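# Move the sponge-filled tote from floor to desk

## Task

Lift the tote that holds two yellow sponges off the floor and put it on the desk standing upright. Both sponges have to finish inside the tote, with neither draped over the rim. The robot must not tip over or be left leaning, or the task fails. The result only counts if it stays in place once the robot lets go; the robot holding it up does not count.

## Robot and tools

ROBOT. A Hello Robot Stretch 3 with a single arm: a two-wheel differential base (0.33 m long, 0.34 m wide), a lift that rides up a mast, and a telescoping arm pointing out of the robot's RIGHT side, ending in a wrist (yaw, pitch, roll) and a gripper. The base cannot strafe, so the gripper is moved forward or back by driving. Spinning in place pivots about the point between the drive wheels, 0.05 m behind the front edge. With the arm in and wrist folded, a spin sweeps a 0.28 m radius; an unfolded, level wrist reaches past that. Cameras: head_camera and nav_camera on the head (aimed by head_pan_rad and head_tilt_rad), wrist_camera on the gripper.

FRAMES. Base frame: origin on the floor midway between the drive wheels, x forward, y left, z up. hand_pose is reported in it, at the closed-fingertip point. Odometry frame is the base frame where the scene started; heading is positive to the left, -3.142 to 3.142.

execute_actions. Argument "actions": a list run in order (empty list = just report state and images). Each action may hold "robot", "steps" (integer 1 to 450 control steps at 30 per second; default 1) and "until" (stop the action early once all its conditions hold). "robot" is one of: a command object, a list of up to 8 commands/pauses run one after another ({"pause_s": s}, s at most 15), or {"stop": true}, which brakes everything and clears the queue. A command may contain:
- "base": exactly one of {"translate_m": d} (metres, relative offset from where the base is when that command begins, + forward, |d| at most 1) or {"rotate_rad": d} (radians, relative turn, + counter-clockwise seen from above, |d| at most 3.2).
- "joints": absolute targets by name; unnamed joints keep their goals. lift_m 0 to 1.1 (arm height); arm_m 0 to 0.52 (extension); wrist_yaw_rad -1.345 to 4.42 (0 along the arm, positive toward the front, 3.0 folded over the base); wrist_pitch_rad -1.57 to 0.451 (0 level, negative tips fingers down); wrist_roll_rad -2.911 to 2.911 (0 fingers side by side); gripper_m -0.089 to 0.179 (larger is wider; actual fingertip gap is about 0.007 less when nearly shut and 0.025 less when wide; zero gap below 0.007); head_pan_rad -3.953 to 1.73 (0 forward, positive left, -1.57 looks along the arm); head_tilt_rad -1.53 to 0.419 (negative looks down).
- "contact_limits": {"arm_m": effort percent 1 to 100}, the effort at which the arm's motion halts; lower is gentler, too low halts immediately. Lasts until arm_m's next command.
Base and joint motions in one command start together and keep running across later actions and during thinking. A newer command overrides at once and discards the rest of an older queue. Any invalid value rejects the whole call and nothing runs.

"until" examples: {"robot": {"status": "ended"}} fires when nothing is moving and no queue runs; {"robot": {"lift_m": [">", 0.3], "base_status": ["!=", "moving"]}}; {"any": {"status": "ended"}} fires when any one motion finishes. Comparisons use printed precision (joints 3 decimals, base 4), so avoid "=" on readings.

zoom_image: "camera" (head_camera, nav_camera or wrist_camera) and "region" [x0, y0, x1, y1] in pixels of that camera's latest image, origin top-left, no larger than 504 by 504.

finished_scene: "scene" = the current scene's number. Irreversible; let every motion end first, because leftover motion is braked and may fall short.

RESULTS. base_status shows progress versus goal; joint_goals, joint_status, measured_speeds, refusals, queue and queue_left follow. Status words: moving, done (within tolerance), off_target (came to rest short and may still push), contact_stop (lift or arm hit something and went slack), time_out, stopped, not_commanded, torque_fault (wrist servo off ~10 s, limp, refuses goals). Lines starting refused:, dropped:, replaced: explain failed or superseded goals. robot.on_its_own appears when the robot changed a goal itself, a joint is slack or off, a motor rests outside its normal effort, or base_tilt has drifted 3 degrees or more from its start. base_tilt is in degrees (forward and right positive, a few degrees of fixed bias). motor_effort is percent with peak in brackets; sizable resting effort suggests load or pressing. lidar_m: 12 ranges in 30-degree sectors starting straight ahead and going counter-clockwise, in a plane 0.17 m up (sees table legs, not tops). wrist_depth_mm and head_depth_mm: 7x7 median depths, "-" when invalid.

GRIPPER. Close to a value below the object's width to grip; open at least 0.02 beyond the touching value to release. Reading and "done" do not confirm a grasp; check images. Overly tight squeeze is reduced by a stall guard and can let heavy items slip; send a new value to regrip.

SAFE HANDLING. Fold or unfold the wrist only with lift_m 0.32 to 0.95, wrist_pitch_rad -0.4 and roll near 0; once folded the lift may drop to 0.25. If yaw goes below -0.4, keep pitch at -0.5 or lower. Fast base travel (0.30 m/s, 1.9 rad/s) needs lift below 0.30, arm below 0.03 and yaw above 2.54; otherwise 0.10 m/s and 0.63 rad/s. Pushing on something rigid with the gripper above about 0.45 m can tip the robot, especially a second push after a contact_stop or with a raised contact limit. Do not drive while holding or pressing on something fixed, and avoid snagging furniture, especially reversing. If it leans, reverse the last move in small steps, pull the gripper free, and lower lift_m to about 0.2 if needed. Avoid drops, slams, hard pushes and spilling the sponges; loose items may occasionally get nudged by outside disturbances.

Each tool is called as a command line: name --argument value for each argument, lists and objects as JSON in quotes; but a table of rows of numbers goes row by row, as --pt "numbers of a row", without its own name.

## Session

execute_actions --actions '[]'

Scene clock: 0.00 s.
robot.base_odometry: x=+0.000 y=+0.000 heading=+0.000 (m, m, rad; robot's odometry frame)
robot.turned_by_wheels: +0.000 (rad since the last result)
robot.turned_by_imu: +0.000 (rad since the last result)
robot.base_tilt: forward=+0.1 right=-0.9 (deg)
robot.lidar_m: 1.99 1.65 1.83 1.75 1.48 1.61 2.15 2.22 2.10 1.73 1.75 1.68
robot.head_depth_mm: 1861 1929 1899 1941 1933 1432 1814 / 1859 1922 1915 1913 1927 1448 1979 / 1851 1926 1913 1914 1940 1425 1929 / 1845 1889 1895 1927 1920 1434 1964 / 1870 1897 1873 1898 1927 1425 1950 / 1888 1878 1895 1905 1925 1420 1930 / 1851 1889 1888 1924 1953 1417 1895
robot.base_status: not_commanded
robot.joint_positions: lift_m=+0.355 arm_m=-0.002 wrist_yaw_rad=+2.800 wrist_pitch_rad=-0.354 wrist_roll_rad=-0.017 gripper_m=+0.037 head_pan_rad=-0.009 head_tilt_rad=+0.010
robot.joint_goals: lift_m=+0.355 arm_m=-0.002 wrist_yaw_rad=+2.800 wrist_pitch_rad=-0.354 wrist_roll_rad=-0.017 gripper_m=+0.037 head_pan_rad=-0.009 head_tilt_rad=+0.010
robot.joint_status: lift_m=not_commanded arm_m=not_commanded wrist_yaw_rad=not_commanded wrist_pitch_rad=not_commanded wrist_roll_rad=not_commanded gripper_m=not_commanded head_pan_rad=not_commanded head_tilt_rad=not_commanded
robot.measured_speeds: translate_m=+0.000 rotate_rad=+0.000 lift_m=+0.000 arm_m=+0.000 wrist_yaw_rad=+0.000 wrist_pitch_rad=+0.000 wrist_roll_rad=+0.000 head_pan_rad=+0.000 head_tilt_rad=+0.000
robot: refusals=0 queue=idle queue_left=0
robot.motor_effort: left_wheel=+1 right_wheel=-1 lift_m=+37 arm_m=-1 wrist_yaw_rad=+0 wrist_pitch_rad=+5 wrist_roll_rad=+0 gripper_m=+0 head_pan_rad=-1 head_tilt_rad=+2 (%)
robot.hand_pose: x=+0.0565 y=+0.0755 z=+0.3826 quat_wxyz=(+0.242, +0.701, +0.007, +0.671) (m; robot's base frame)
robot.wrist_depth_mm: - - - - - - - / - - - - - - - / - - - - - - - / - - - - - - - / - 825 839 848 813 803 822 / - 667 - 660 672 672 668 / 548 587 555 567 553 561 570
pictures: head_camera (sideways: a quarter turn clockwise sets it upright), nav_camera (sideways: a quarter turn counterclockwise sets it upright), wrist_camera
Images, in order (width x height): head_camera 896x504, nav_camera 672x504, wrist_camera 644x364.

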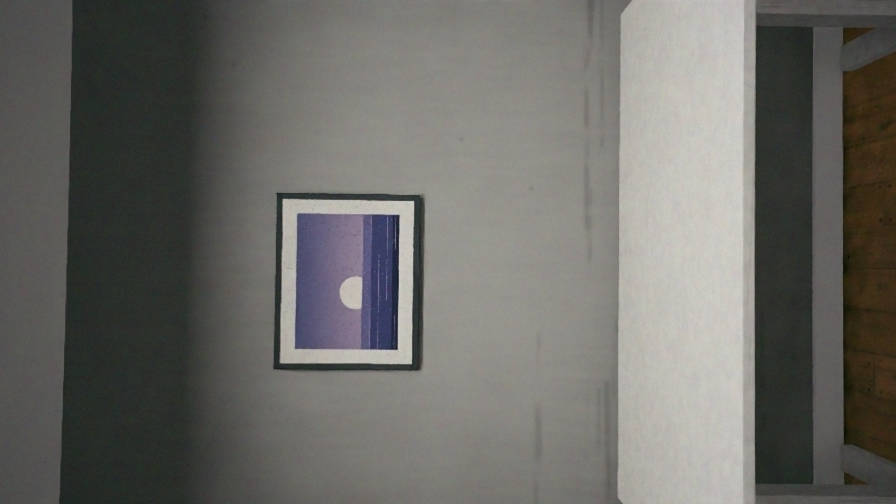

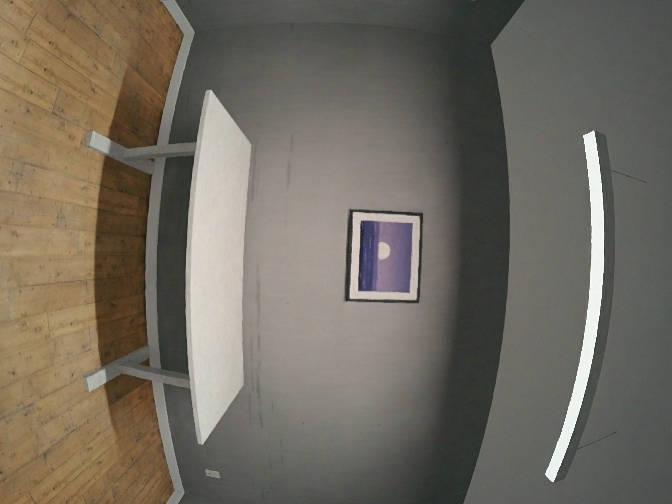

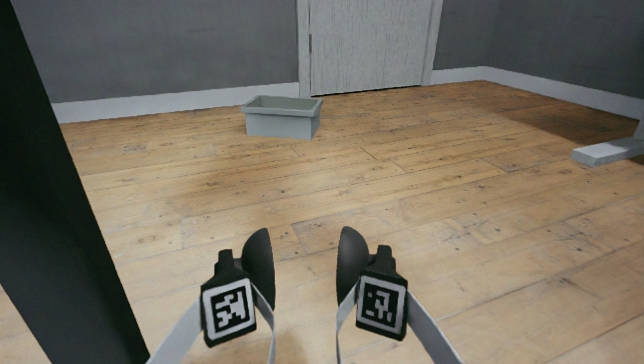

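execute_actions --actions '[{"robot":{"joints":{"head_tilt_rad":-0.85,"head_pan_rad":1.3}},"steps":100,"until":{"robot":{"status":"ended"}}}]'

Scene clock: 5.23 s.
robot.base_odometry: x=+0.000 y=+0.000 heading=+0.000 (m, m, rad; robot's odometry frame)
robot.turned_by_wheels: +0.000 (rad since the last result)
robot.turned_by_imu: +0.001 (rad since the last result)
robot.base_tilt: forward=+0.1 right=-1.0 (deg)
robot.lidar_m: 1.99 1.65 1.83 1.75 1.48 1.60 2.15 2.22 2.09 1.73 1.75 1.68
robot.head_depth_mm: 1735 2040 1989 1654 1401 1232 1093 / 1690 1945 1984 1647 1408 1231 1096 / 1623 1876 1983 1647 1405 1230 1091 / 1586 1819 1994 1631 1404 1224 1097 / 1536 1789 1966 1649 1402 1226 1118 / 1496 1721 1917 1628 1398 1221 - / 1456 1663 1870 1643 1388 1272 -
robot.base_status: not_commanded
robot.joint_positions: lift_m=+0.355 arm_m=-0.002 wrist_yaw_rad=+2.800 wrist_pitch_rad=-0.354 wrist_roll_rad=-0.017 gripper_m=+0.037 head_pan_rad=+1.293 head_tilt_rad=-0.839
robot.joint_goals: lift_m=+0.355 arm_m=-0.002 wrist_yaw_rad=+2.800 wrist_pitch_rad=-0.354 wrist_roll_rad=-0.017 gripper_m=+0.037 head_pan_rad=+1.300 head_tilt_rad=-0.850
robot.joint_status: lift_m=not_commanded arm_m=not_commanded wrist_yaw_rad=not_commanded wrist_pitch_rad=not_commanded wrist_roll_rad=not_commanded gripper_m=not_commanded head_pan_rad=done head_tilt_rad=done
robot.measured_speeds: translate_m=+0.000 rotate_rad=+0.000 lift_m=+0.000 arm_m=+0.000 wrist_yaw_rad=+0.000 wrist_pitch_rad=+0.000 wrist_roll_rad=+0.000 head_pan_rad=+0.000 head_tilt_rad=+0.000
robot: refusals=0 queue=done queue_left=0
robot.motor_effort: left_wheel=+0(1) right_wheel=-1(1) lift_m=+36(36) arm_m=-1(0) wrist_yaw_rad=+0(0) wrist_pitch_rad=+5(5) wrist_roll_rad=+0(0) gripper_m=+0(0) head_pan_rad=+2(37) head_tilt_rad=-4(34) (%)
robot.hand_pose: x=+0.0565 y=+0.0755 z=+0.3826 quat_wxyz=(+0.242, +0.701, +0.007, +0.671) (m; robot's base frame)
robot.wrist_depth_mm: - - - - - - - / - - - - - - - / - - - - - - - / - - - - - - - / - 824 834 835 831 812 840 / - 679 - 661 676 679 671 / 550 583 550 566 543 562 559
pictures: head_camera (sideways: a quarter turn clockwise sets it upright), nav_camera (sideways: a quarter turn counterclockwise sets it upright), wrist_camera
Images, in order (width x height): head_camera 896x504, nav_camera 672x504, wrist_camera 644x364.

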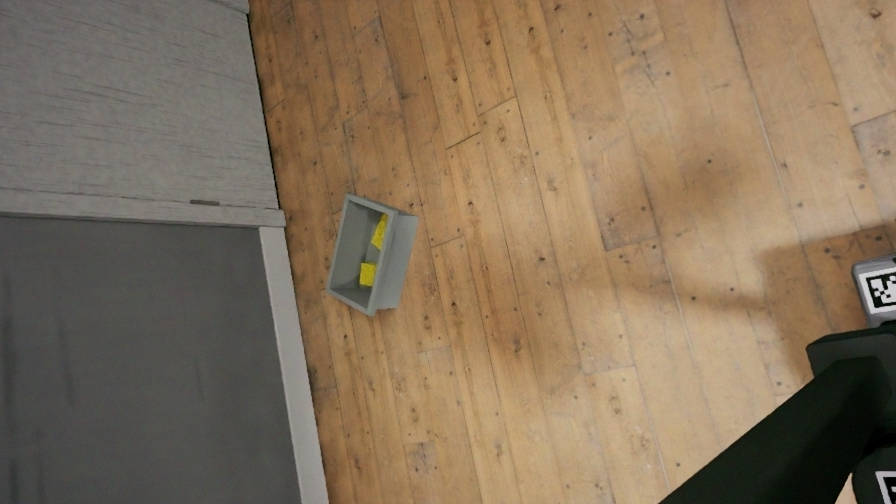

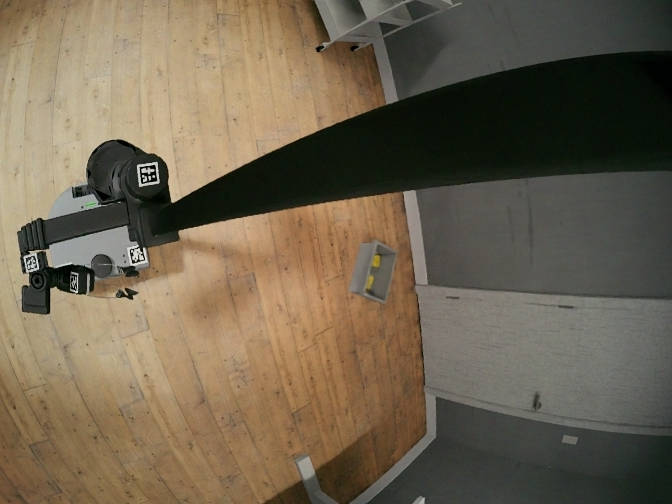

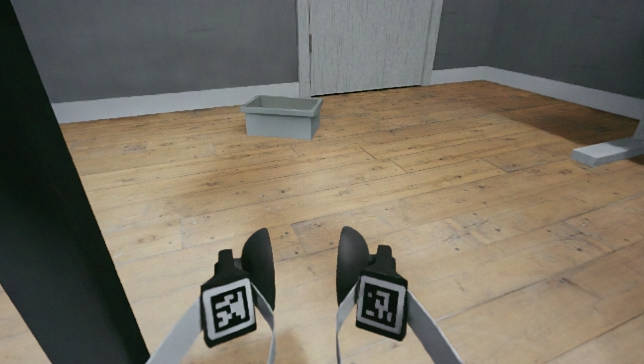

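execute_actions --actions '[{"robot":[{"joints":{"lift_m":0.28,"head_pan_rad":-1.57,"head_tilt_rad":-1.1}},{"base":{"rotate_rad":1.57}},{"base":{"translate_m":0.83}},{"base":{"rotate_rad":0.89},"joints":{"lift_m":0.45,"wrist_pitch_rad":-0.4}},{"joints":{"wrist_yaw_rad":0}},{"joints":{"wrist_pitch_rad":-1.57,"wrist_roll_rad":1.57,"gripper_m":0.1,"arm_m":0.33}}],"steps":450,"until":{"robot":{"status":"ended"}}},{"steps":300,"until":{"robot":{"status":"ended"}}}]'

Scene clock: 31.47 s.
robot.base_odometry: x=+0.001 y=+0.830 heading=+2.460 (m, m, rad; robot's odometry frame)
robot.turned_by_wheels: +2.460 (rad since the last result)
robot.turned_by_imu: +2.444 (rad since the last result)
robot.base_tilt: forward=+0.1 right=-0.9 (deg)
robot.lidar_m: 1.02 0.97 2.16 2.67 2.78 2.57 2.13 1.55 1.59 1.02 0.93 0.93
robot.head_depth_mm: 1575 1723 1554 1405 1276 1171 - / 1396 1683 1542 1400 1281 1185 - / 1247 1578 1589 1320 1272 - - / 1139 1392 1555 1341 1278 - - / 1042 1273 1490 1379 1263 1168 1073 / 971 1162 1422 1389 1272 1162 1080 / 910 1063 1276 1388 1262 1167 1083
robot.base_status: done (rotate_rad +0.8899 of +0.8900)
robot.joint_positions: lift_m=+0.449 arm_m=+0.330 wrist_yaw_rad=+0.000 wrist_pitch_rad=-1.556 wrist_roll_rad=+1.568 gripper_m=+0.100 head_pan_rad=-1.564 head_tilt_rad=-1.087
robot.joint_goals: lift_m=+0.450 arm_m=+0.330 wrist_yaw_rad=+0.000 wrist_pitch_rad=-1.570 wrist_roll_rad=+1.570 gripper_m=+0.100 head_pan_rad=-1.570 head_tilt_rad=-1.100
robot.joint_status: lift_m=done arm_m=done wrist_yaw_rad=done wrist_pitch_rad=done wrist_roll_rad=done gripper_m=done head_pan_rad=done head_tilt_rad=done
robot.measured_speeds: translate_m=+0.000 rotate_rad=+0.000 lift_m=+0.000 arm_m=+0.000 wrist_yaw_rad=+0.000 wrist_pitch_rad=+0.000 wrist_roll_rad=+0.000 head_pan_rad=+0.000 head_tilt_rad=+0.000
robot: refusals=0 queue=done queue_left=0
robot.motor_effort: left_wheel=-1(6) right_wheel=+1(10) lift_m=+52(52) arm_m=+4(4) wrist_yaw_rad=-1(2) wrist_pitch_rad=-2(5) wrist_roll_rad=+1(1) gripper_m=+0(83) head_pan_rad=-3(37) head_tilt_rad=-6(20) (%)
robot.hand_pose: x=-0.0215 y=-0.4540 z=+0.3315 quat_wxyz=(+0.001, +0.001, -0.712, -0.702) (m; robot's base frame)
robot.wrist_depth_mm: 459 462 458 467 466 480 - / 465 473 464 481 482 491 - / 471 425 439 493 498 500 - / 485 427 445 501 496 507 - / 488 443 492 513 510 532 - / 510 506 472 519 521 538 544 / 518 530 428 538 546 550 551
pictures: head_camera (sideways: a quarter turn clockwise sets it upright), nav_camera (sideways: a quarter turn counterclockwise sets it upright), wrist_camera
Images, in order (width x height): head_camera 896x504, nav_camera 672x504, wrist_camera 644x364.

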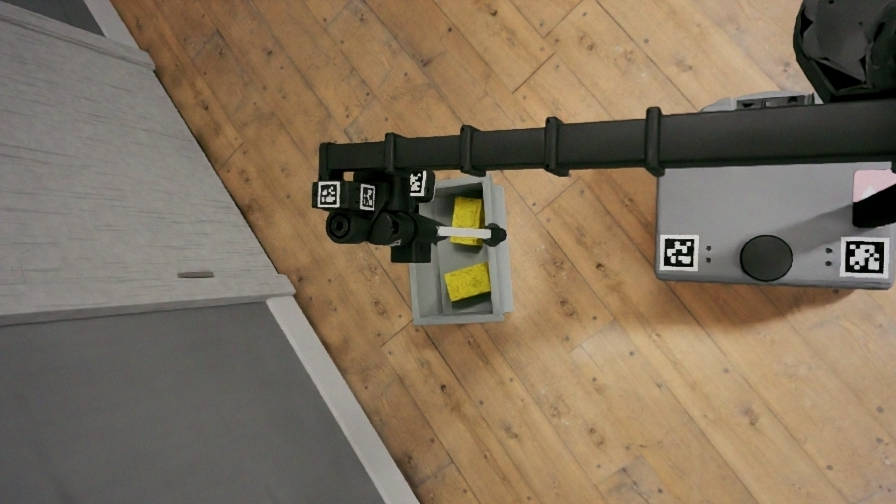

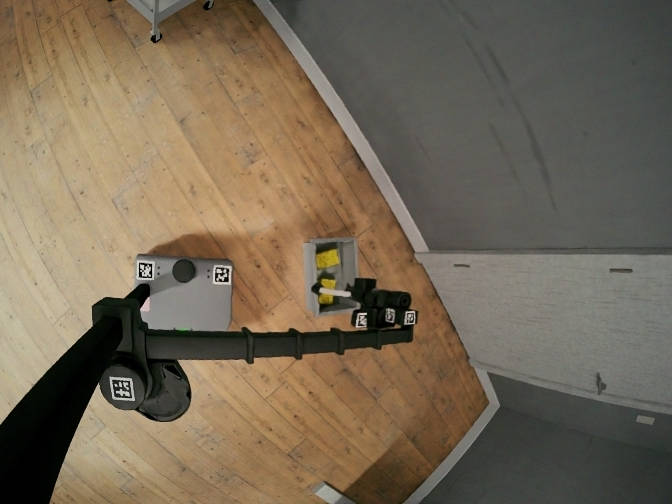

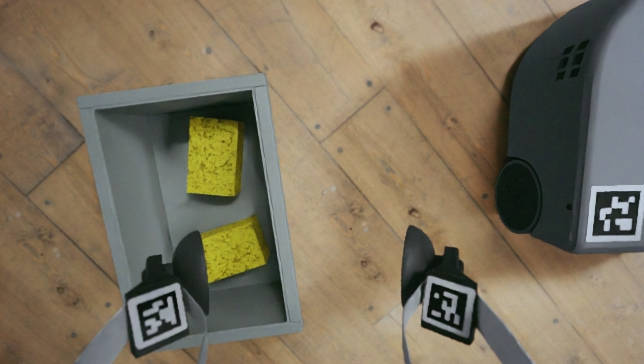

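execute_actions --actions '[{"robot":[{"base":{"rotate_rad":0.12},"joints":{"arm_m":0.375,"lift_m":0.3,"gripper_m":0.08}},{"base":{"translate_m":-0.07}}],"steps":300,"until":{"robot":{"status":"ended"}}}]'

Scene clock: 43.40 s.
robot.base_odometry: x=+0.060 y=+0.793 heading=+2.580 (m, m, rad; robot's odometry frame)
robot.turned_by_wheels: +0.120 (rad since the last result)
robot.turned_by_imu: +0.121 (rad since the last result)
robot.base_tilt: forward=+0.2 right=-0.8 (deg)
robot.lidar_m: 1.04 1.21 2.27 2.95 2.52 2.85 2.02 1.49 1.43 1.02 0.96 0.99
robot.head_depth_mm: 1383 1683 1554 1397 1277 1168 1108 / 1263 1626 1540 1390 1272 1177 - / 1165 1457 1573 1359 1289 - - / 1082 1342 1547 1339 1272 - - / 1036 1247 1483 1366 1274 1163 1083 / 966 1157 1436 1390 1254 1170 1077 / 908 1069 1305 1391 1261 1161 1074
robot.base_status: done (translate_m -0.0700 of -0.0700)
robot.joint_positions: lift_m=+0.301 arm_m=+0.375 wrist_yaw_rad=+0.000 wrist_pitch_rad=-1.557 wrist_roll_rad=+1.568 gripper_m=+0.080 head_pan_rad=-1.564 head_tilt_rad=-1.087
robot.joint_goals: lift_m=+0.300 arm_m=+0.375 wrist_yaw_rad=+0.000 wrist_pitch_rad=-1.570 wrist_roll_rad=+1.570 gripper_m=+0.080 head_pan_rad=-1.570 head_tilt_rad=-1.100
robot.joint_status: lift_m=done arm_m=done wrist_yaw_rad=done wrist_pitch_rad=done wrist_roll_rad=done gripper_m=done head_pan_rad=done head_tilt_rad=done
robot.measured_speeds: translate_m=+0.000 rotate_rad=+0.000 lift_m=+0.000 arm_m=+0.000 wrist_yaw_rad=+0.000 wrist_pitch_rad=+0.000 wrist_roll_rad=+0.000 head_pan_rad=+0.000 head_tilt_rad=+0.000
robot: refusals=0 queue=done queue_left=0
robot.motor_effort: left_wheel=-1(4) right_wheel=+2(8) lift_m=+17(52) arm_m=+4(5) wrist_yaw_rad=+0(1) wrist_pitch_rad=-2(2) wrist_roll_rad=+1(1) gripper_m=+0(73) head_pan_rad=-3(3) head_tilt_rad=-6(6) (%)
robot.hand_pose: x=-0.0215 y=-0.4988 z=+0.1828 quat_wxyz=(+0.001, +0.001, -0.712, -0.702) (m; robot's base frame)
robot.wrist_depth_mm: 312 317 318 322 329 331 333 / 207 226 229 231 334 338 344 / 220 319 288 334 342 348 348 / 230 322 296 343 348 355 358 / 237 319 348 351 355 360 369 / 243 295 307 354 - 369 374 / 297 285 314 361 371 381 388
pictures: head_camera (sideways: a quarter turn clockwise sets it upright), nav_camera (sideways: a quarter turn counterclockwise sets it upright), wrist_camera
Images, in order (width x height): head_camera 896x504, nav_camera 672x504, wrist_camera 644x364.

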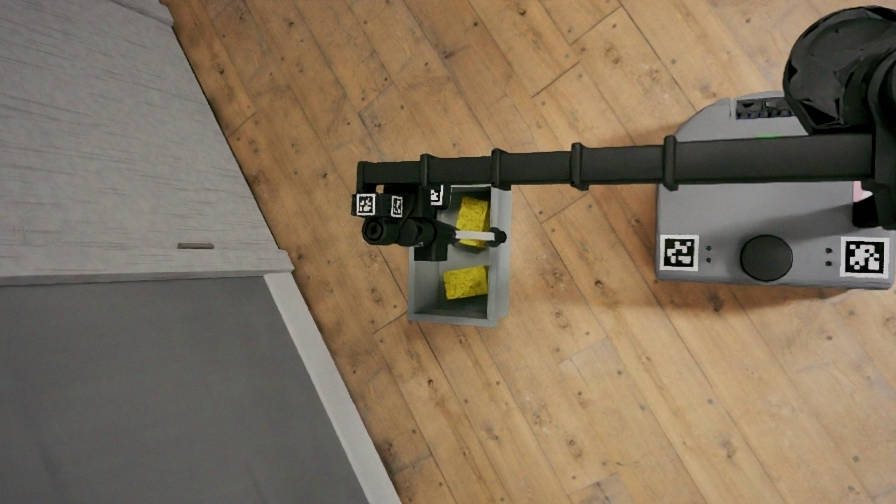

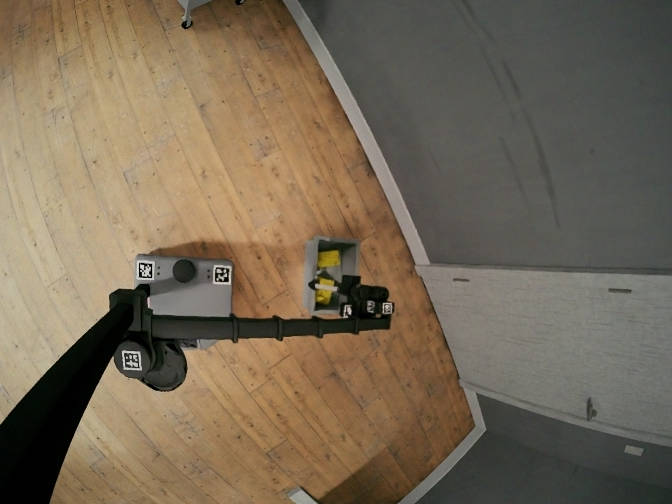

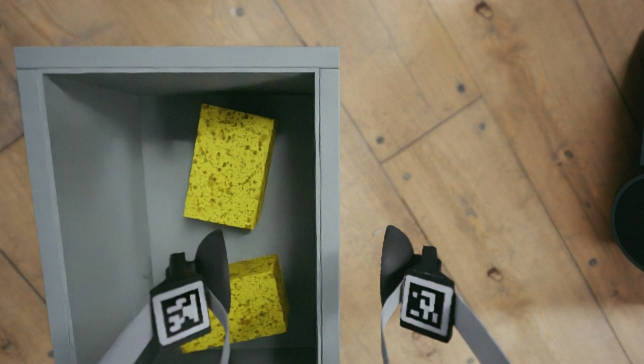

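execute_actions --actions '[{"robot":[{"base":{"translate_m":0.015},"joints":{"arm_m":0.368}},{"joints":{"lift_m":0.19}},{"joints":{"gripper_m":-0.04}},{"pause_s":0.5},{"joints":{"lift_m":0.36,"wrist_pitch_rad":-1.25}}],"steps":400,"until":{"robot":{"status":"ended"}}}]'

Scene clock: 55.60 s.
robot.base_odometry: x=+0.047 y=+0.801 heading=+2.580 (m, m, rad; robot's odometry frame)
robot.turned_by_wheels: +0.000 (rad since the last result)
robot.turned_by_imu: +0.003 (rad since the last result)
robot.base_tilt: forward=+0.0 right=-0.8 (deg)
robot.lidar_m: 1.02 1.19 2.25 2.95 2.52 2.87 2.03 1.51 1.42 0.55 0.96 0.98
robot.head_depth_mm: 1372 1689 1543 1394 1275 1168 - / 1261 1603 1558 1403 1267 1192 - / 1156 1447 1575 1349 1272 - - / 1077 1315 1555 1331 1276 - - / 1026 1234 1486 1349 1271 1163 1075 / 961 1138 1418 1386 1273 1171 1075 / 901 1061 1307 1381 1266 1159 1072
robot.base_status: done (translate_m +0.0150 of +0.0150)
robot.joint_positions: lift_m=+0.359 arm_m=+0.368 wrist_yaw_rad=+0.000 wrist_pitch_rad=-1.275 wrist_roll_rad=+1.568 gripper_m=-0.036 head_pan_rad=-1.564 head_tilt_rad=-1.087
robot.joint_goals: lift_m=+0.360 arm_m=+0.368 wrist_yaw_rad=+0.000 wrist_pitch_rad=-1.250 wrist_roll_rad=+1.570 gripper_m=-0.037 head_pan_rad=-1.570 head_tilt_rad=-1.100
robot.joint_status: lift_m=done arm_m=done wrist_yaw_rad=done wrist_pitch_rad=done wrist_roll_rad=done gripper_m=done head_pan_rad=done head_tilt_rad=done
robot.measured_speeds: translate_m=+0.000 rotate_rad=+0.000 lift_m=+0.000 arm_m=+0.000 wrist_yaw_rad=+0.000 wrist_pitch_rad=+0.000 wrist_roll_rad=+0.000 head_pan_rad=+0.000 head_tilt_rad=+0.000
robot: refusals=0 queue=done queue_left=0
robot.motor_effort: left_wheel=-1(4) right_wheel=+1(6) lift_m=+58(59) arm_m=-3(4) wrist_yaw_rad=+0(1) wrist_pitch_rad=+8(8) wrist_roll_rad=+1(1) gripper_m=-19(100) head_pan_rad=-3(3) head_tilt_rad=-6(5) (%)
robot.hand_pose: x=-0.0215 y=-0.5646 z=+0.2457 quat_wxyz=(+0.001, +0.001, -0.803, -0.595) (m; robot's base frame)
robot.wrist_depth_mm: 165 166 169 112 365 342 324 / 204 247 218 115 371 352 329 / 205 259 214 118 373 356 334 / 208 248 222 127 386 368 342 / 208 263 271 125 387 367 346 / 209 258 272 126 401 376 356 / 211 259 239 138 407 386 365
pictures: head_camera (sideways: a quarter turn clockwise sets it upright), nav_camera (sideways: a quarter turn counterclockwise sets it upright), wrist_camera
Images, in order (width x height): head_camera 896x504, nav_camera 672x504, wrist_camera 644x364.

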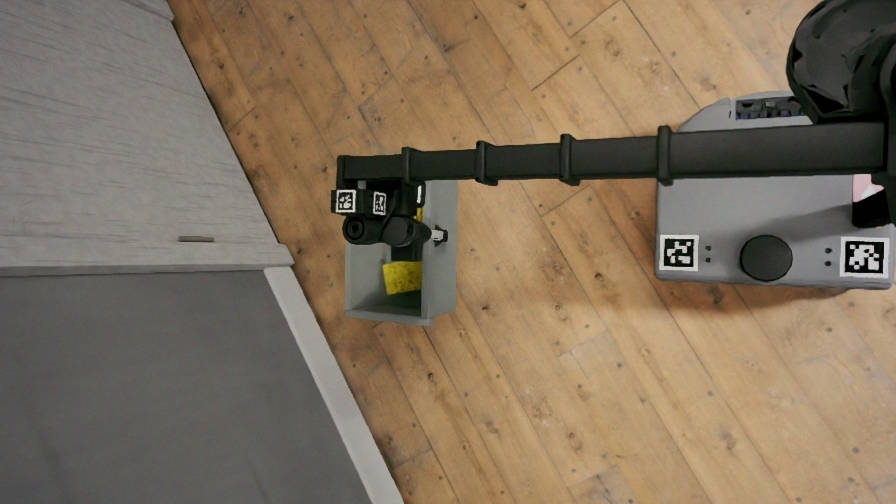

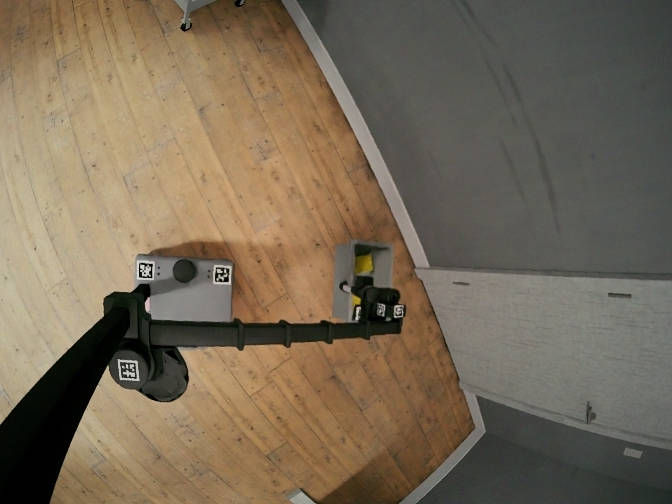

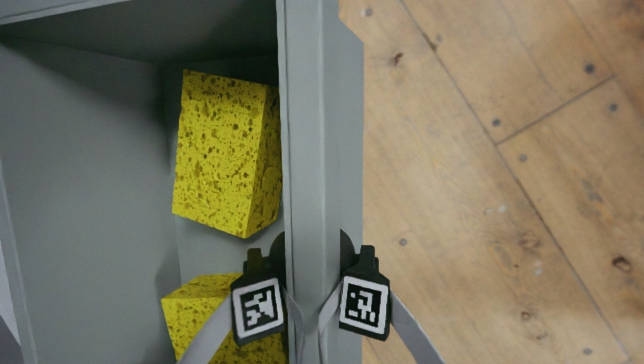

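execute_actions --actions '[{"robot":[{"joints":{"lift_m":1.02,"arm_m":0.1,"head_tilt_rad":-0.75,"head_pan_rad":-1.57},"base":{"rotate_rad":-0.146}},{"base":{"translate_m":-0.925}},{"base":{"rotate_rad":-0.86}}],"steps":450,"until":{"robot":{"status":"ended"}}},{"steps":450,"until":{"robot":{"status":"ended"}}}]'

Scene clock: 84.17 s.
robot.base_odometry: x=+0.750 y=+0.199 heading=+1.574 (m, m, rad; robot's odometry frame)
robot.turned_by_wheels: -1.006 (rad since the last result)
robot.turned_by_imu: -0.996 (rad since the last result)
robot.base_tilt: forward=+0.0 right=-0.9 (deg)
robot.lidar_m: 1.54 1.62 1.93 2.89 3.00 2.17 1.91 1.16 1.15 1.24 0.88 1.62
robot.head_depth_mm: - - - - 482 1278 1120 / 1017 - - - 464 1275 1117 / 1018 - - - 467 1271 1111 / 1040 1170 998 - 470 1261 1110 / 1045 1163 989 587 471 1268 1114 / 1036 1165 985 560 470 1261 1106 / 1049 1172 981 789 1377 1238 1107
robot.base_status: done (rotate_rad -0.8599 of -0.8600)
robot.joint_positions: lift_m=+1.019 arm_m=+0.100 wrist_yaw_rad=+0.000 wrist_pitch_rad=-1.275 wrist_roll_rad=+1.570 gripper_m=-0.036 head_pan_rad=-1.564 head_tilt_rad=-0.754
robot.joint_goals: lift_m=+1.020 arm_m=+0.100 wrist_yaw_rad=+0.000 wrist_pitch_rad=-1.250 wrist_roll_rad=+1.570 gripper_m=-0.037 head_pan_rad=-1.570 head_tilt_rad=-0.750
robot.joint_status: lift_m=done arm_m=done wrist_yaw_rad=done wrist_pitch_rad=done wrist_roll_rad=done gripper_m=done head_pan_rad=done head_tilt_rad=done
robot.measured_speeds: translate_m=+0.000 rotate_rad=+0.000 lift_m=+0.000 arm_m=+0.000 wrist_yaw_rad=+0.000 wrist_pitch_rad=+0.000 wrist_roll_rad=+0.000 head_pan_rad=+0.000 head_tilt_rad=+0.000
robot: refusals=0 queue=done queue_left=0
robot.motor_effort: left_wheel=+1(5) right_wheel=-2(9) lift_m=+57(59) arm_m=-5(5) wrist_yaw_rad=+0(0) wrist_pitch_rad=+7(8) wrist_roll_rad=+0(1) gripper_m=-20(19) head_pan_rad=-3(2) head_tilt_rad=+1(19) (%)
robot.hand_pose: x=-0.0215 y=-0.2967 z=+0.9057 quat_wxyz=(+0.001, +0.000, -0.803, -0.595) (m; robot's base frame)
robot.wrist_depth_mm: 161 165 167 112 973 921 882 / 204 246 242 115 - - 900 / 205 259 213 118 - - 929 / 208 249 224 122 - 991 930 / 208 262 269 125 - - 931 / 209 261 275 126 - - 971 / 210 258 239 138 - - -
pictures: head_camera (sideways: a quarter turn clockwise sets it upright), nav_camera (sideways: a quarter turn counterclockwise sets it upright), wrist_camera
Images, in order (width x height): head_camera 896x504, nav_camera 672x504, wrist_camera 644x364.

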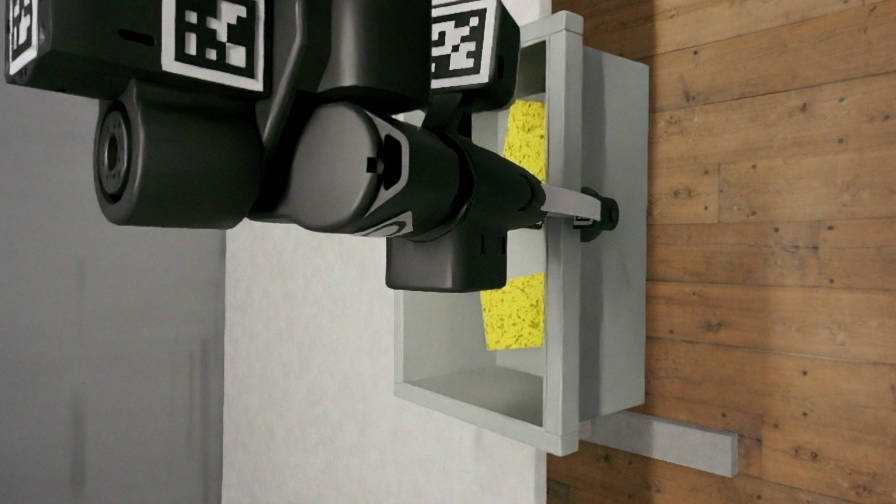

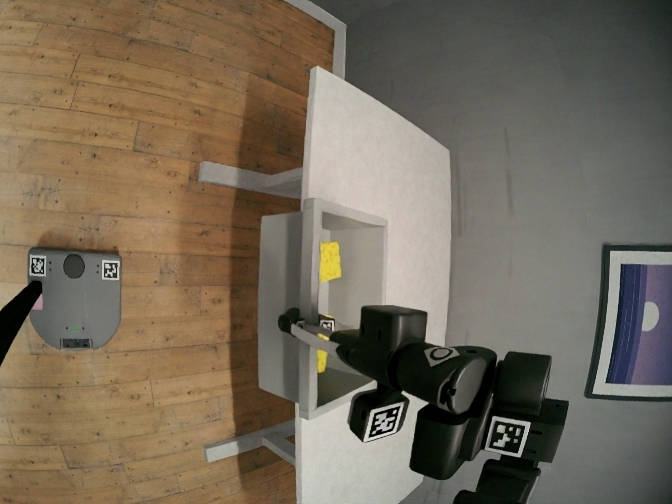

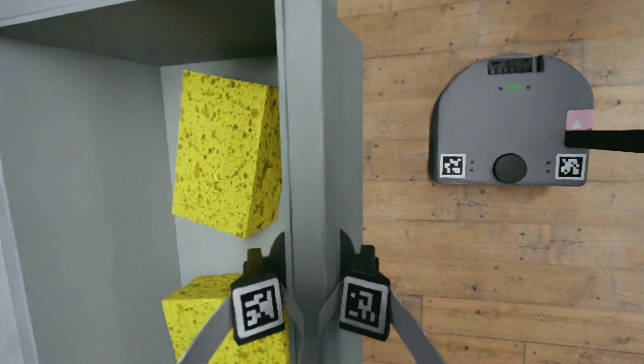

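execute_actions --actions '[{"robot":[{"joints":{"arm_m":0.49}},{"joints":{"lift_m":0.95}}],"steps":450,"until":{"robot":{"status":"ended"}}}]'

Scene clock: 92.73 s.
robot.base_odometry: x=+0.750 y=+0.199 heading=+1.574 (m, m, rad; robot's odometry frame)
robot.turned_by_wheels: +0.000 (rad since the last result)
robot.turned_by_imu: +0.002 (rad since the last result)
robot.base_tilt: forward=+0.0 right=-0.9 (deg)
robot.lidar_m: 1.54 1.62 1.92 2.89 3.00 2.17 1.91 1.16 1.15 1.24 0.88 1.62
robot.head_depth_mm: 1021 - 962 774 1424 1270 1112 / 992 1188 925 791 1421 1274 1115 / - - 792 788 1416 1273 1114 / 1040 1151 793 790 1412 1270 1109 / 1033 1170 800 786 1418 1268 1110 / 1044 1166 991 786 1363 1272 1105 / 1038 1177 986 783 1378 1239 1106
robot.base_status: done (rotate_rad -0.8599 of -0.8600)
robot.joint_positions: lift_m=+0.950 arm_m=+0.490 wrist_yaw_rad=+0.000 wrist_pitch_rad=-1.275 wrist_roll_rad=+1.570 gripper_m=-0.036 head_pan_rad=-1.564 head_tilt_rad=-0.754
robot.joint_goals: lift_m=+0.950 arm_m=+0.490 wrist_yaw_rad=+0.000 wrist_pitch_rad=-1.250 wrist_roll_rad=+1.570 gripper_m=-0.037 head_pan_rad=-1.570 head_tilt_rad=-0.750
robot.joint_status: lift_m=done arm_m=done wrist_yaw_rad=done wrist_pitch_rad=done wrist_roll_rad=done gripper_m=done head_pan_rad=done head_tilt_rad=done
robot.measured_speeds: translate_m=+0.000 rotate_rad=+0.000 lift_m=+0.000 arm_m=+0.000 wrist_yaw_rad=+0.000 wrist_pitch_rad=+0.000 wrist_roll_rad=+0.000 head_pan_rad=+0.000 head_tilt_rad=+0.000
robot: refusals=0 queue=done queue_left=0
robot.motor_effort: left_wheel=+2(2) right_wheel=-2(2) lift_m=+22(57) arm_m=+4(4) wrist_yaw_rad=+0(0) wrist_pitch_rad=+8(8) wrist_roll_rad=+0(0) gripper_m=-19(20) head_pan_rad=-3(3) head_tilt_rad=+1(2) (%)
robot.hand_pose: x=-0.0215 y=-0.6861 z=+0.8370 quat_wxyz=(+0.001, +0.000, -0.803, -0.595) (m; robot's base frame)
robot.wrist_depth_mm: 164 166 169 112 243 230 216 / 205 248 218 115 249 234 221 / 205 259 213 119 253 238 224 / 206 252 221 127 257 244 228 / 208 261 271 125 266 249 232 / 210 259 273 126 269 252 238 / 211 260 241 138 271 258 243
pictures: head_camera (sideways: a quarter turn clockwise sets it upright), nav_camera (sideways: a quarter turn counterclockwise sets it upright), wrist_camera
Images, in order (width x height): head_camera 896x504, nav_camera 672x504, wrist_camera 644x364.

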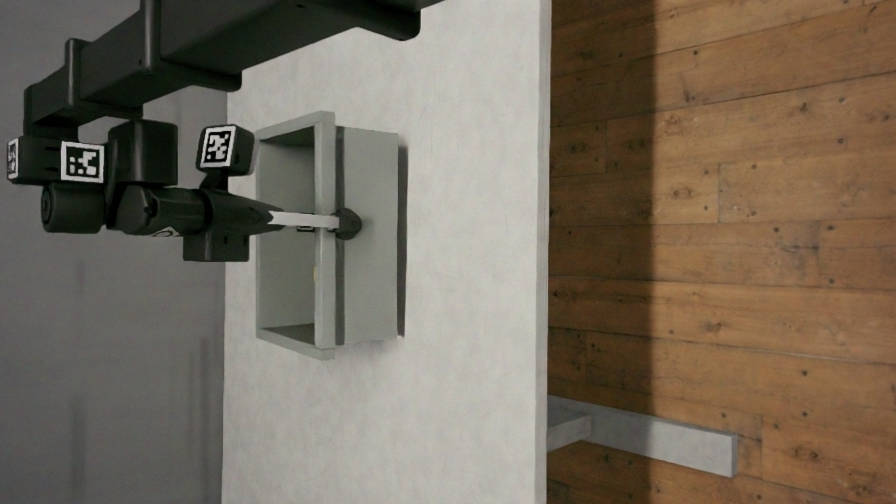

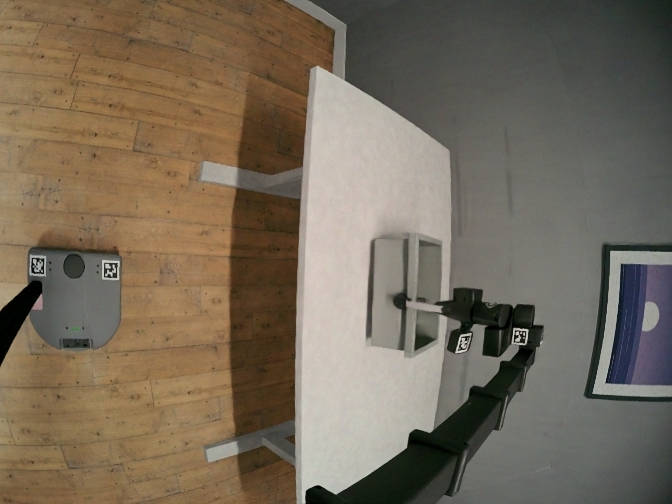

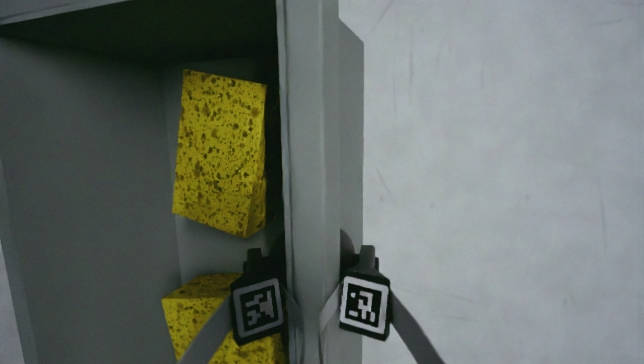

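execute_actions --actions '[{"robot":{"joints":{"lift_m":0.921}},"steps":100,"until":{"robot":{"status":"ended"}}}]'

Scene clock: 96.73 s.
robot.base_odometry: x=+0.750 y=+0.199 heading=+1.574 (m, m, rad; robot's odometry frame)
robot.turned_by_wheels: +0.000 (rad since the last result)
robot.turned_by_imu: +0.001 (rad since the last result)
robot.base_tilt: forward=+0.0 right=-0.9 (deg)
robot.lidar_m: 1.54 1.62 1.92 2.89 3.00 2.17 1.91 1.15 1.15 1.24 0.88 1.61
robot.head_depth_mm: 1041 1147 - 762 1429 1271 1114 / 1002 - 925 794 1416 1277 1114 / 998 - 883 791 1413 1271 1115 / 1039 1171 883 789 1412 1274 1113 / 1040 1166 878 789 1416 1273 1111 / 1038 1173 989 789 1376 1266 1107 / 1044 1176 981 787 1373 1243 1109
robot.base_status: done (rotate_rad -0.8599 of -0.8600)
robot.joint_positions: lift_m=+0.922 arm_m=+0.490 wrist_yaw_rad=+0.000 wrist_pitch_rad=-1.253 wrist_roll_rad=+1.570 gripper_m=-0.036 head_pan_rad=-1.564 head_tilt_rad=-0.754
robot.joint_goals: lift_m=+0.921 arm_m=+0.490 wrist_yaw_rad=+0.000 wrist_pitch_rad=-1.250 wrist_roll_rad=+1.570 gripper_m=-0.037 head_pan_rad=-1.570 head_tilt_rad=-0.750
robot.joint_status: lift_m=done arm_m=done wrist_yaw_rad=done wrist_pitch_rad=done wrist_roll_rad=done gripper_m=done head_pan_rad=done head_tilt_rad=done
robot.measured_speeds: translate_m=+0.000 rotate_rad=+0.000 lift_m=+0.000 arm_m=+0.000 wrist_yaw_rad=+0.000 wrist_pitch_rad=+0.000 wrist_roll_rad=+0.000 head_pan_rad=+0.000 head_tilt_rad=+0.000
robot: refusals=0 queue=done queue_left=0
robot.motor_effort: left_wheel=+2(2) right_wheel=-3(2) lift_m=+17(21) arm_m=+4(4) wrist_yaw_rad=+1(0) wrist_pitch_rad=+1(8) wrist_roll_rad=+0(0) gripper_m=-19(19) head_pan_rad=-3(3) head_tilt_rad=+1(1) (%)
robot.hand_pose: x=-0.0215 y=-0.6916 z=+0.8093 quat_wxyz=(+0.001, +0.000, -0.810, -0.587) (m; robot's base frame)
robot.wrist_depth_mm: 159 162 164 114 217 202 190 / 208 243 230 116 219 208 193 / 209 246 210 119 225 211 198 / 210 249 218 121 230 215 201 / 210 259 258 124 235 219 206 / 210 258 279 125 237 225 209 / 210 248 229 142 243 226 214
pictures: head_camera (sideways: a quarter turn clockwise sets it upright), nav_camera (sideways: a quarter turn counterclockwise sets it upright), wrist_camera
Images, in order (width x height): head_camera 896x504, nav_camera 672x504, wrist_camera 644x364.

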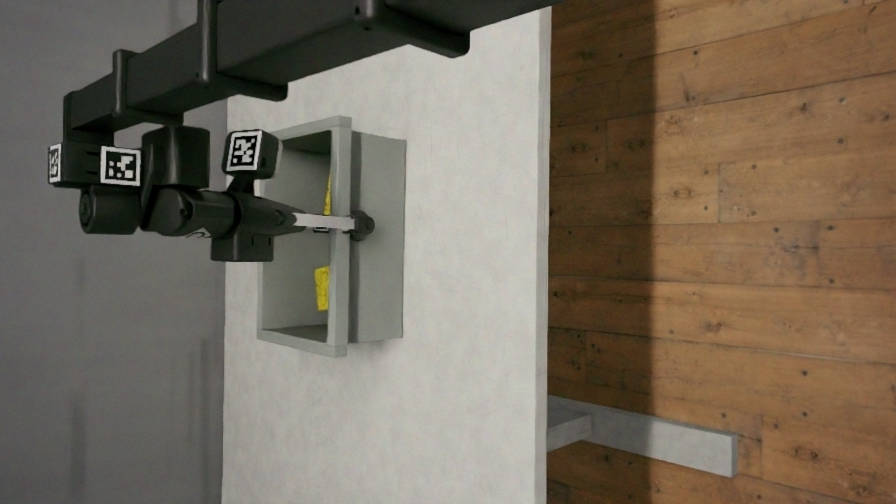

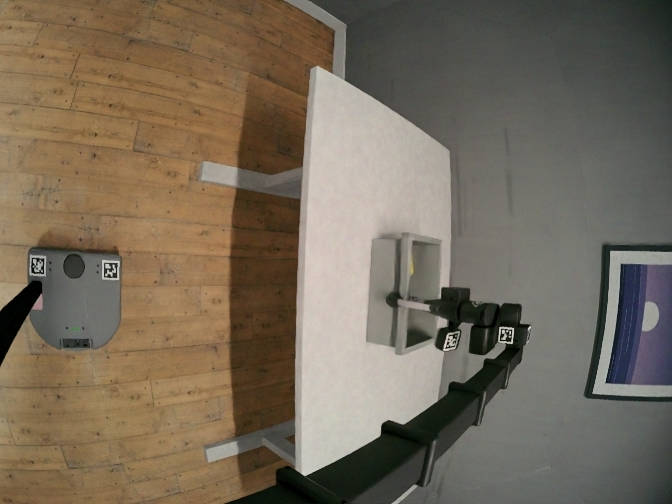

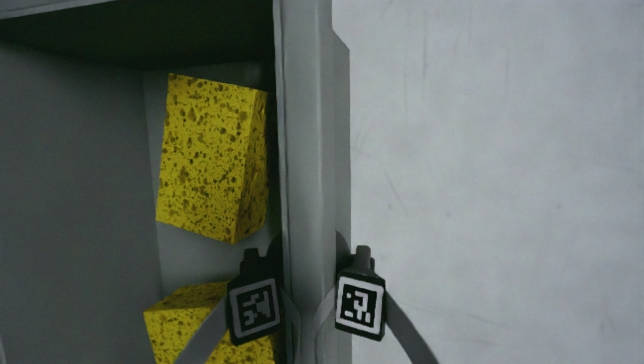

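execute_actions --actions '[{"robot":[{"joints":{"lift_m":0.917}},{"joints":{"gripper_m":0.07}},{"pause_s":0.3},{"joints":{"lift_m":1.01}},{"joints":{"arm_m":0.2}}],"steps":300,"until":{"robot":{"status":"ended"}}}]'

Scene clock: 108.60 s.
robot.base_odometry: x=+0.750 y=+0.199 heading=+1.574 (m, m, rad; robot's odometry frame)
robot.turned_by_wheels: +0.000 (rad since the last result)
robot.turned_by_imu: +0.003 (rad since the last result)
robot.base_tilt: forward=+0.0 right=-0.9 (deg)
robot.lidar_m: 1.54 1.62 1.93 2.90 3.00 2.17 1.91 1.16 1.15 1.24 0.88 1.61
robot.head_depth_mm: - 1154 1003 794 1411 1277 1114 / - - - 795 1421 1282 1107 / 1002 - - 790 1418 1276 1114 / 1038 1168 882 790 1422 1275 1105 / 1032 1162 877 788 1418 1268 1107 / 1046 1166 988 785 1372 1268 1112 / 1044 1163 980 784 1371 1242 1110
robot.base_status: done (rotate_rad -0.8599 of -0.8600)
robot.joint_positions: lift_m=+1.009 arm_m=+0.200 wrist_yaw_rad=+0.000 wrist_pitch_rad=-1.251 wrist_roll_rad=+1.570 gripper_m=+0.070 head_pan_rad=-1.564 head_tilt_rad=-0.754
robot.joint_goals: lift_m=+1.010 arm_m=+0.200 wrist_yaw_rad=+0.000 wrist_pitch_rad=-1.250 wrist_roll_rad=+1.570 gripper_m=+0.070 head_pan_rad=-1.570 head_tilt_rad=-0.750
robot.joint_status: lift_m=done arm_m=done wrist_yaw_rad=done wrist_pitch_rad=done wrist_roll_rad=done gripper_m=done head_pan_rad=done head_tilt_rad=done
robot.measured_speeds: translate_m=+0.000 rotate_rad=+0.000 lift_m=+0.000 arm_m=+0.000 wrist_yaw_rad=+0.000 wrist_pitch_rad=+0.000 wrist_roll_rad=+0.000 head_pan_rad=+0.000 head_tilt_rad=+0.000
robot: refusals=0 queue=done queue_left=0
robot.motor_effort: left_wheel=+2(2) right_wheel=-2(2) lift_m=+52(55) arm_m=-4(5) wrist_yaw_rad=+0(0) wrist_pitch_rad=+0(1) wrist_roll_rad=+0(0) gripper_m=+0(81) head_pan_rad=-3(3) head_tilt_rad=+1(1) (%)
robot.hand_pose: x=-0.0215 y=-0.4027 z=+0.8972 quat_wxyz=(+0.001, +0.000, -0.810, -0.586) (m; robot's base frame)
robot.wrist_depth_mm: 407 373 346 - 966 953 885 / 403 384 351 - 991 947 - / 329 389 362 - - 975 - / 327 395 369 - - 989 925 / 328 405 376 - - - 939 / 328 412 381 - - - 941 / 347 441 400 - - - 977
pictures: head_camera (sideways: a quarter turn clockwise sets it upright), nav_camera (sideways: a quarter turn counterclockwise sets it upright), wrist_camera
Images, in order (width x height): head_camera 896x504, nav_camera 672x504, wrist_camera 644x364.

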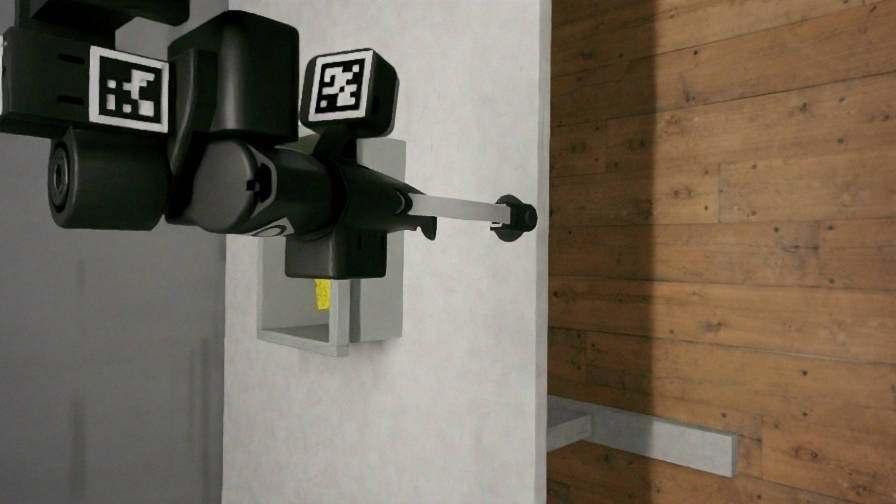

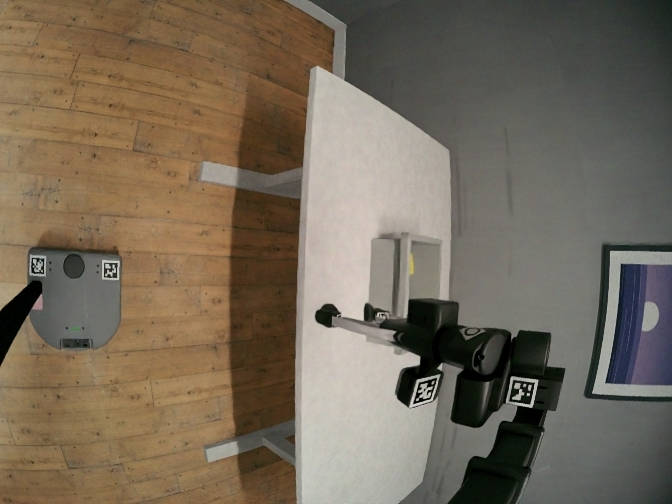

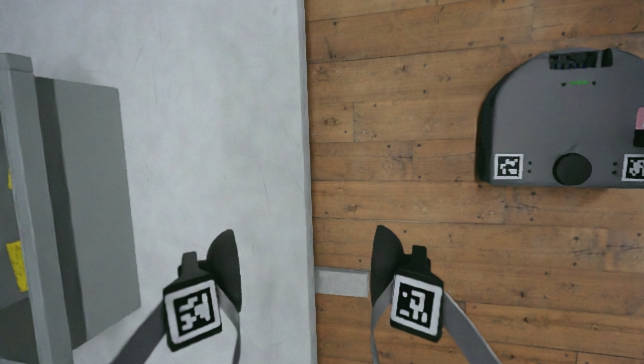

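finished_scene --scene 2

The scene is finished: the task was done.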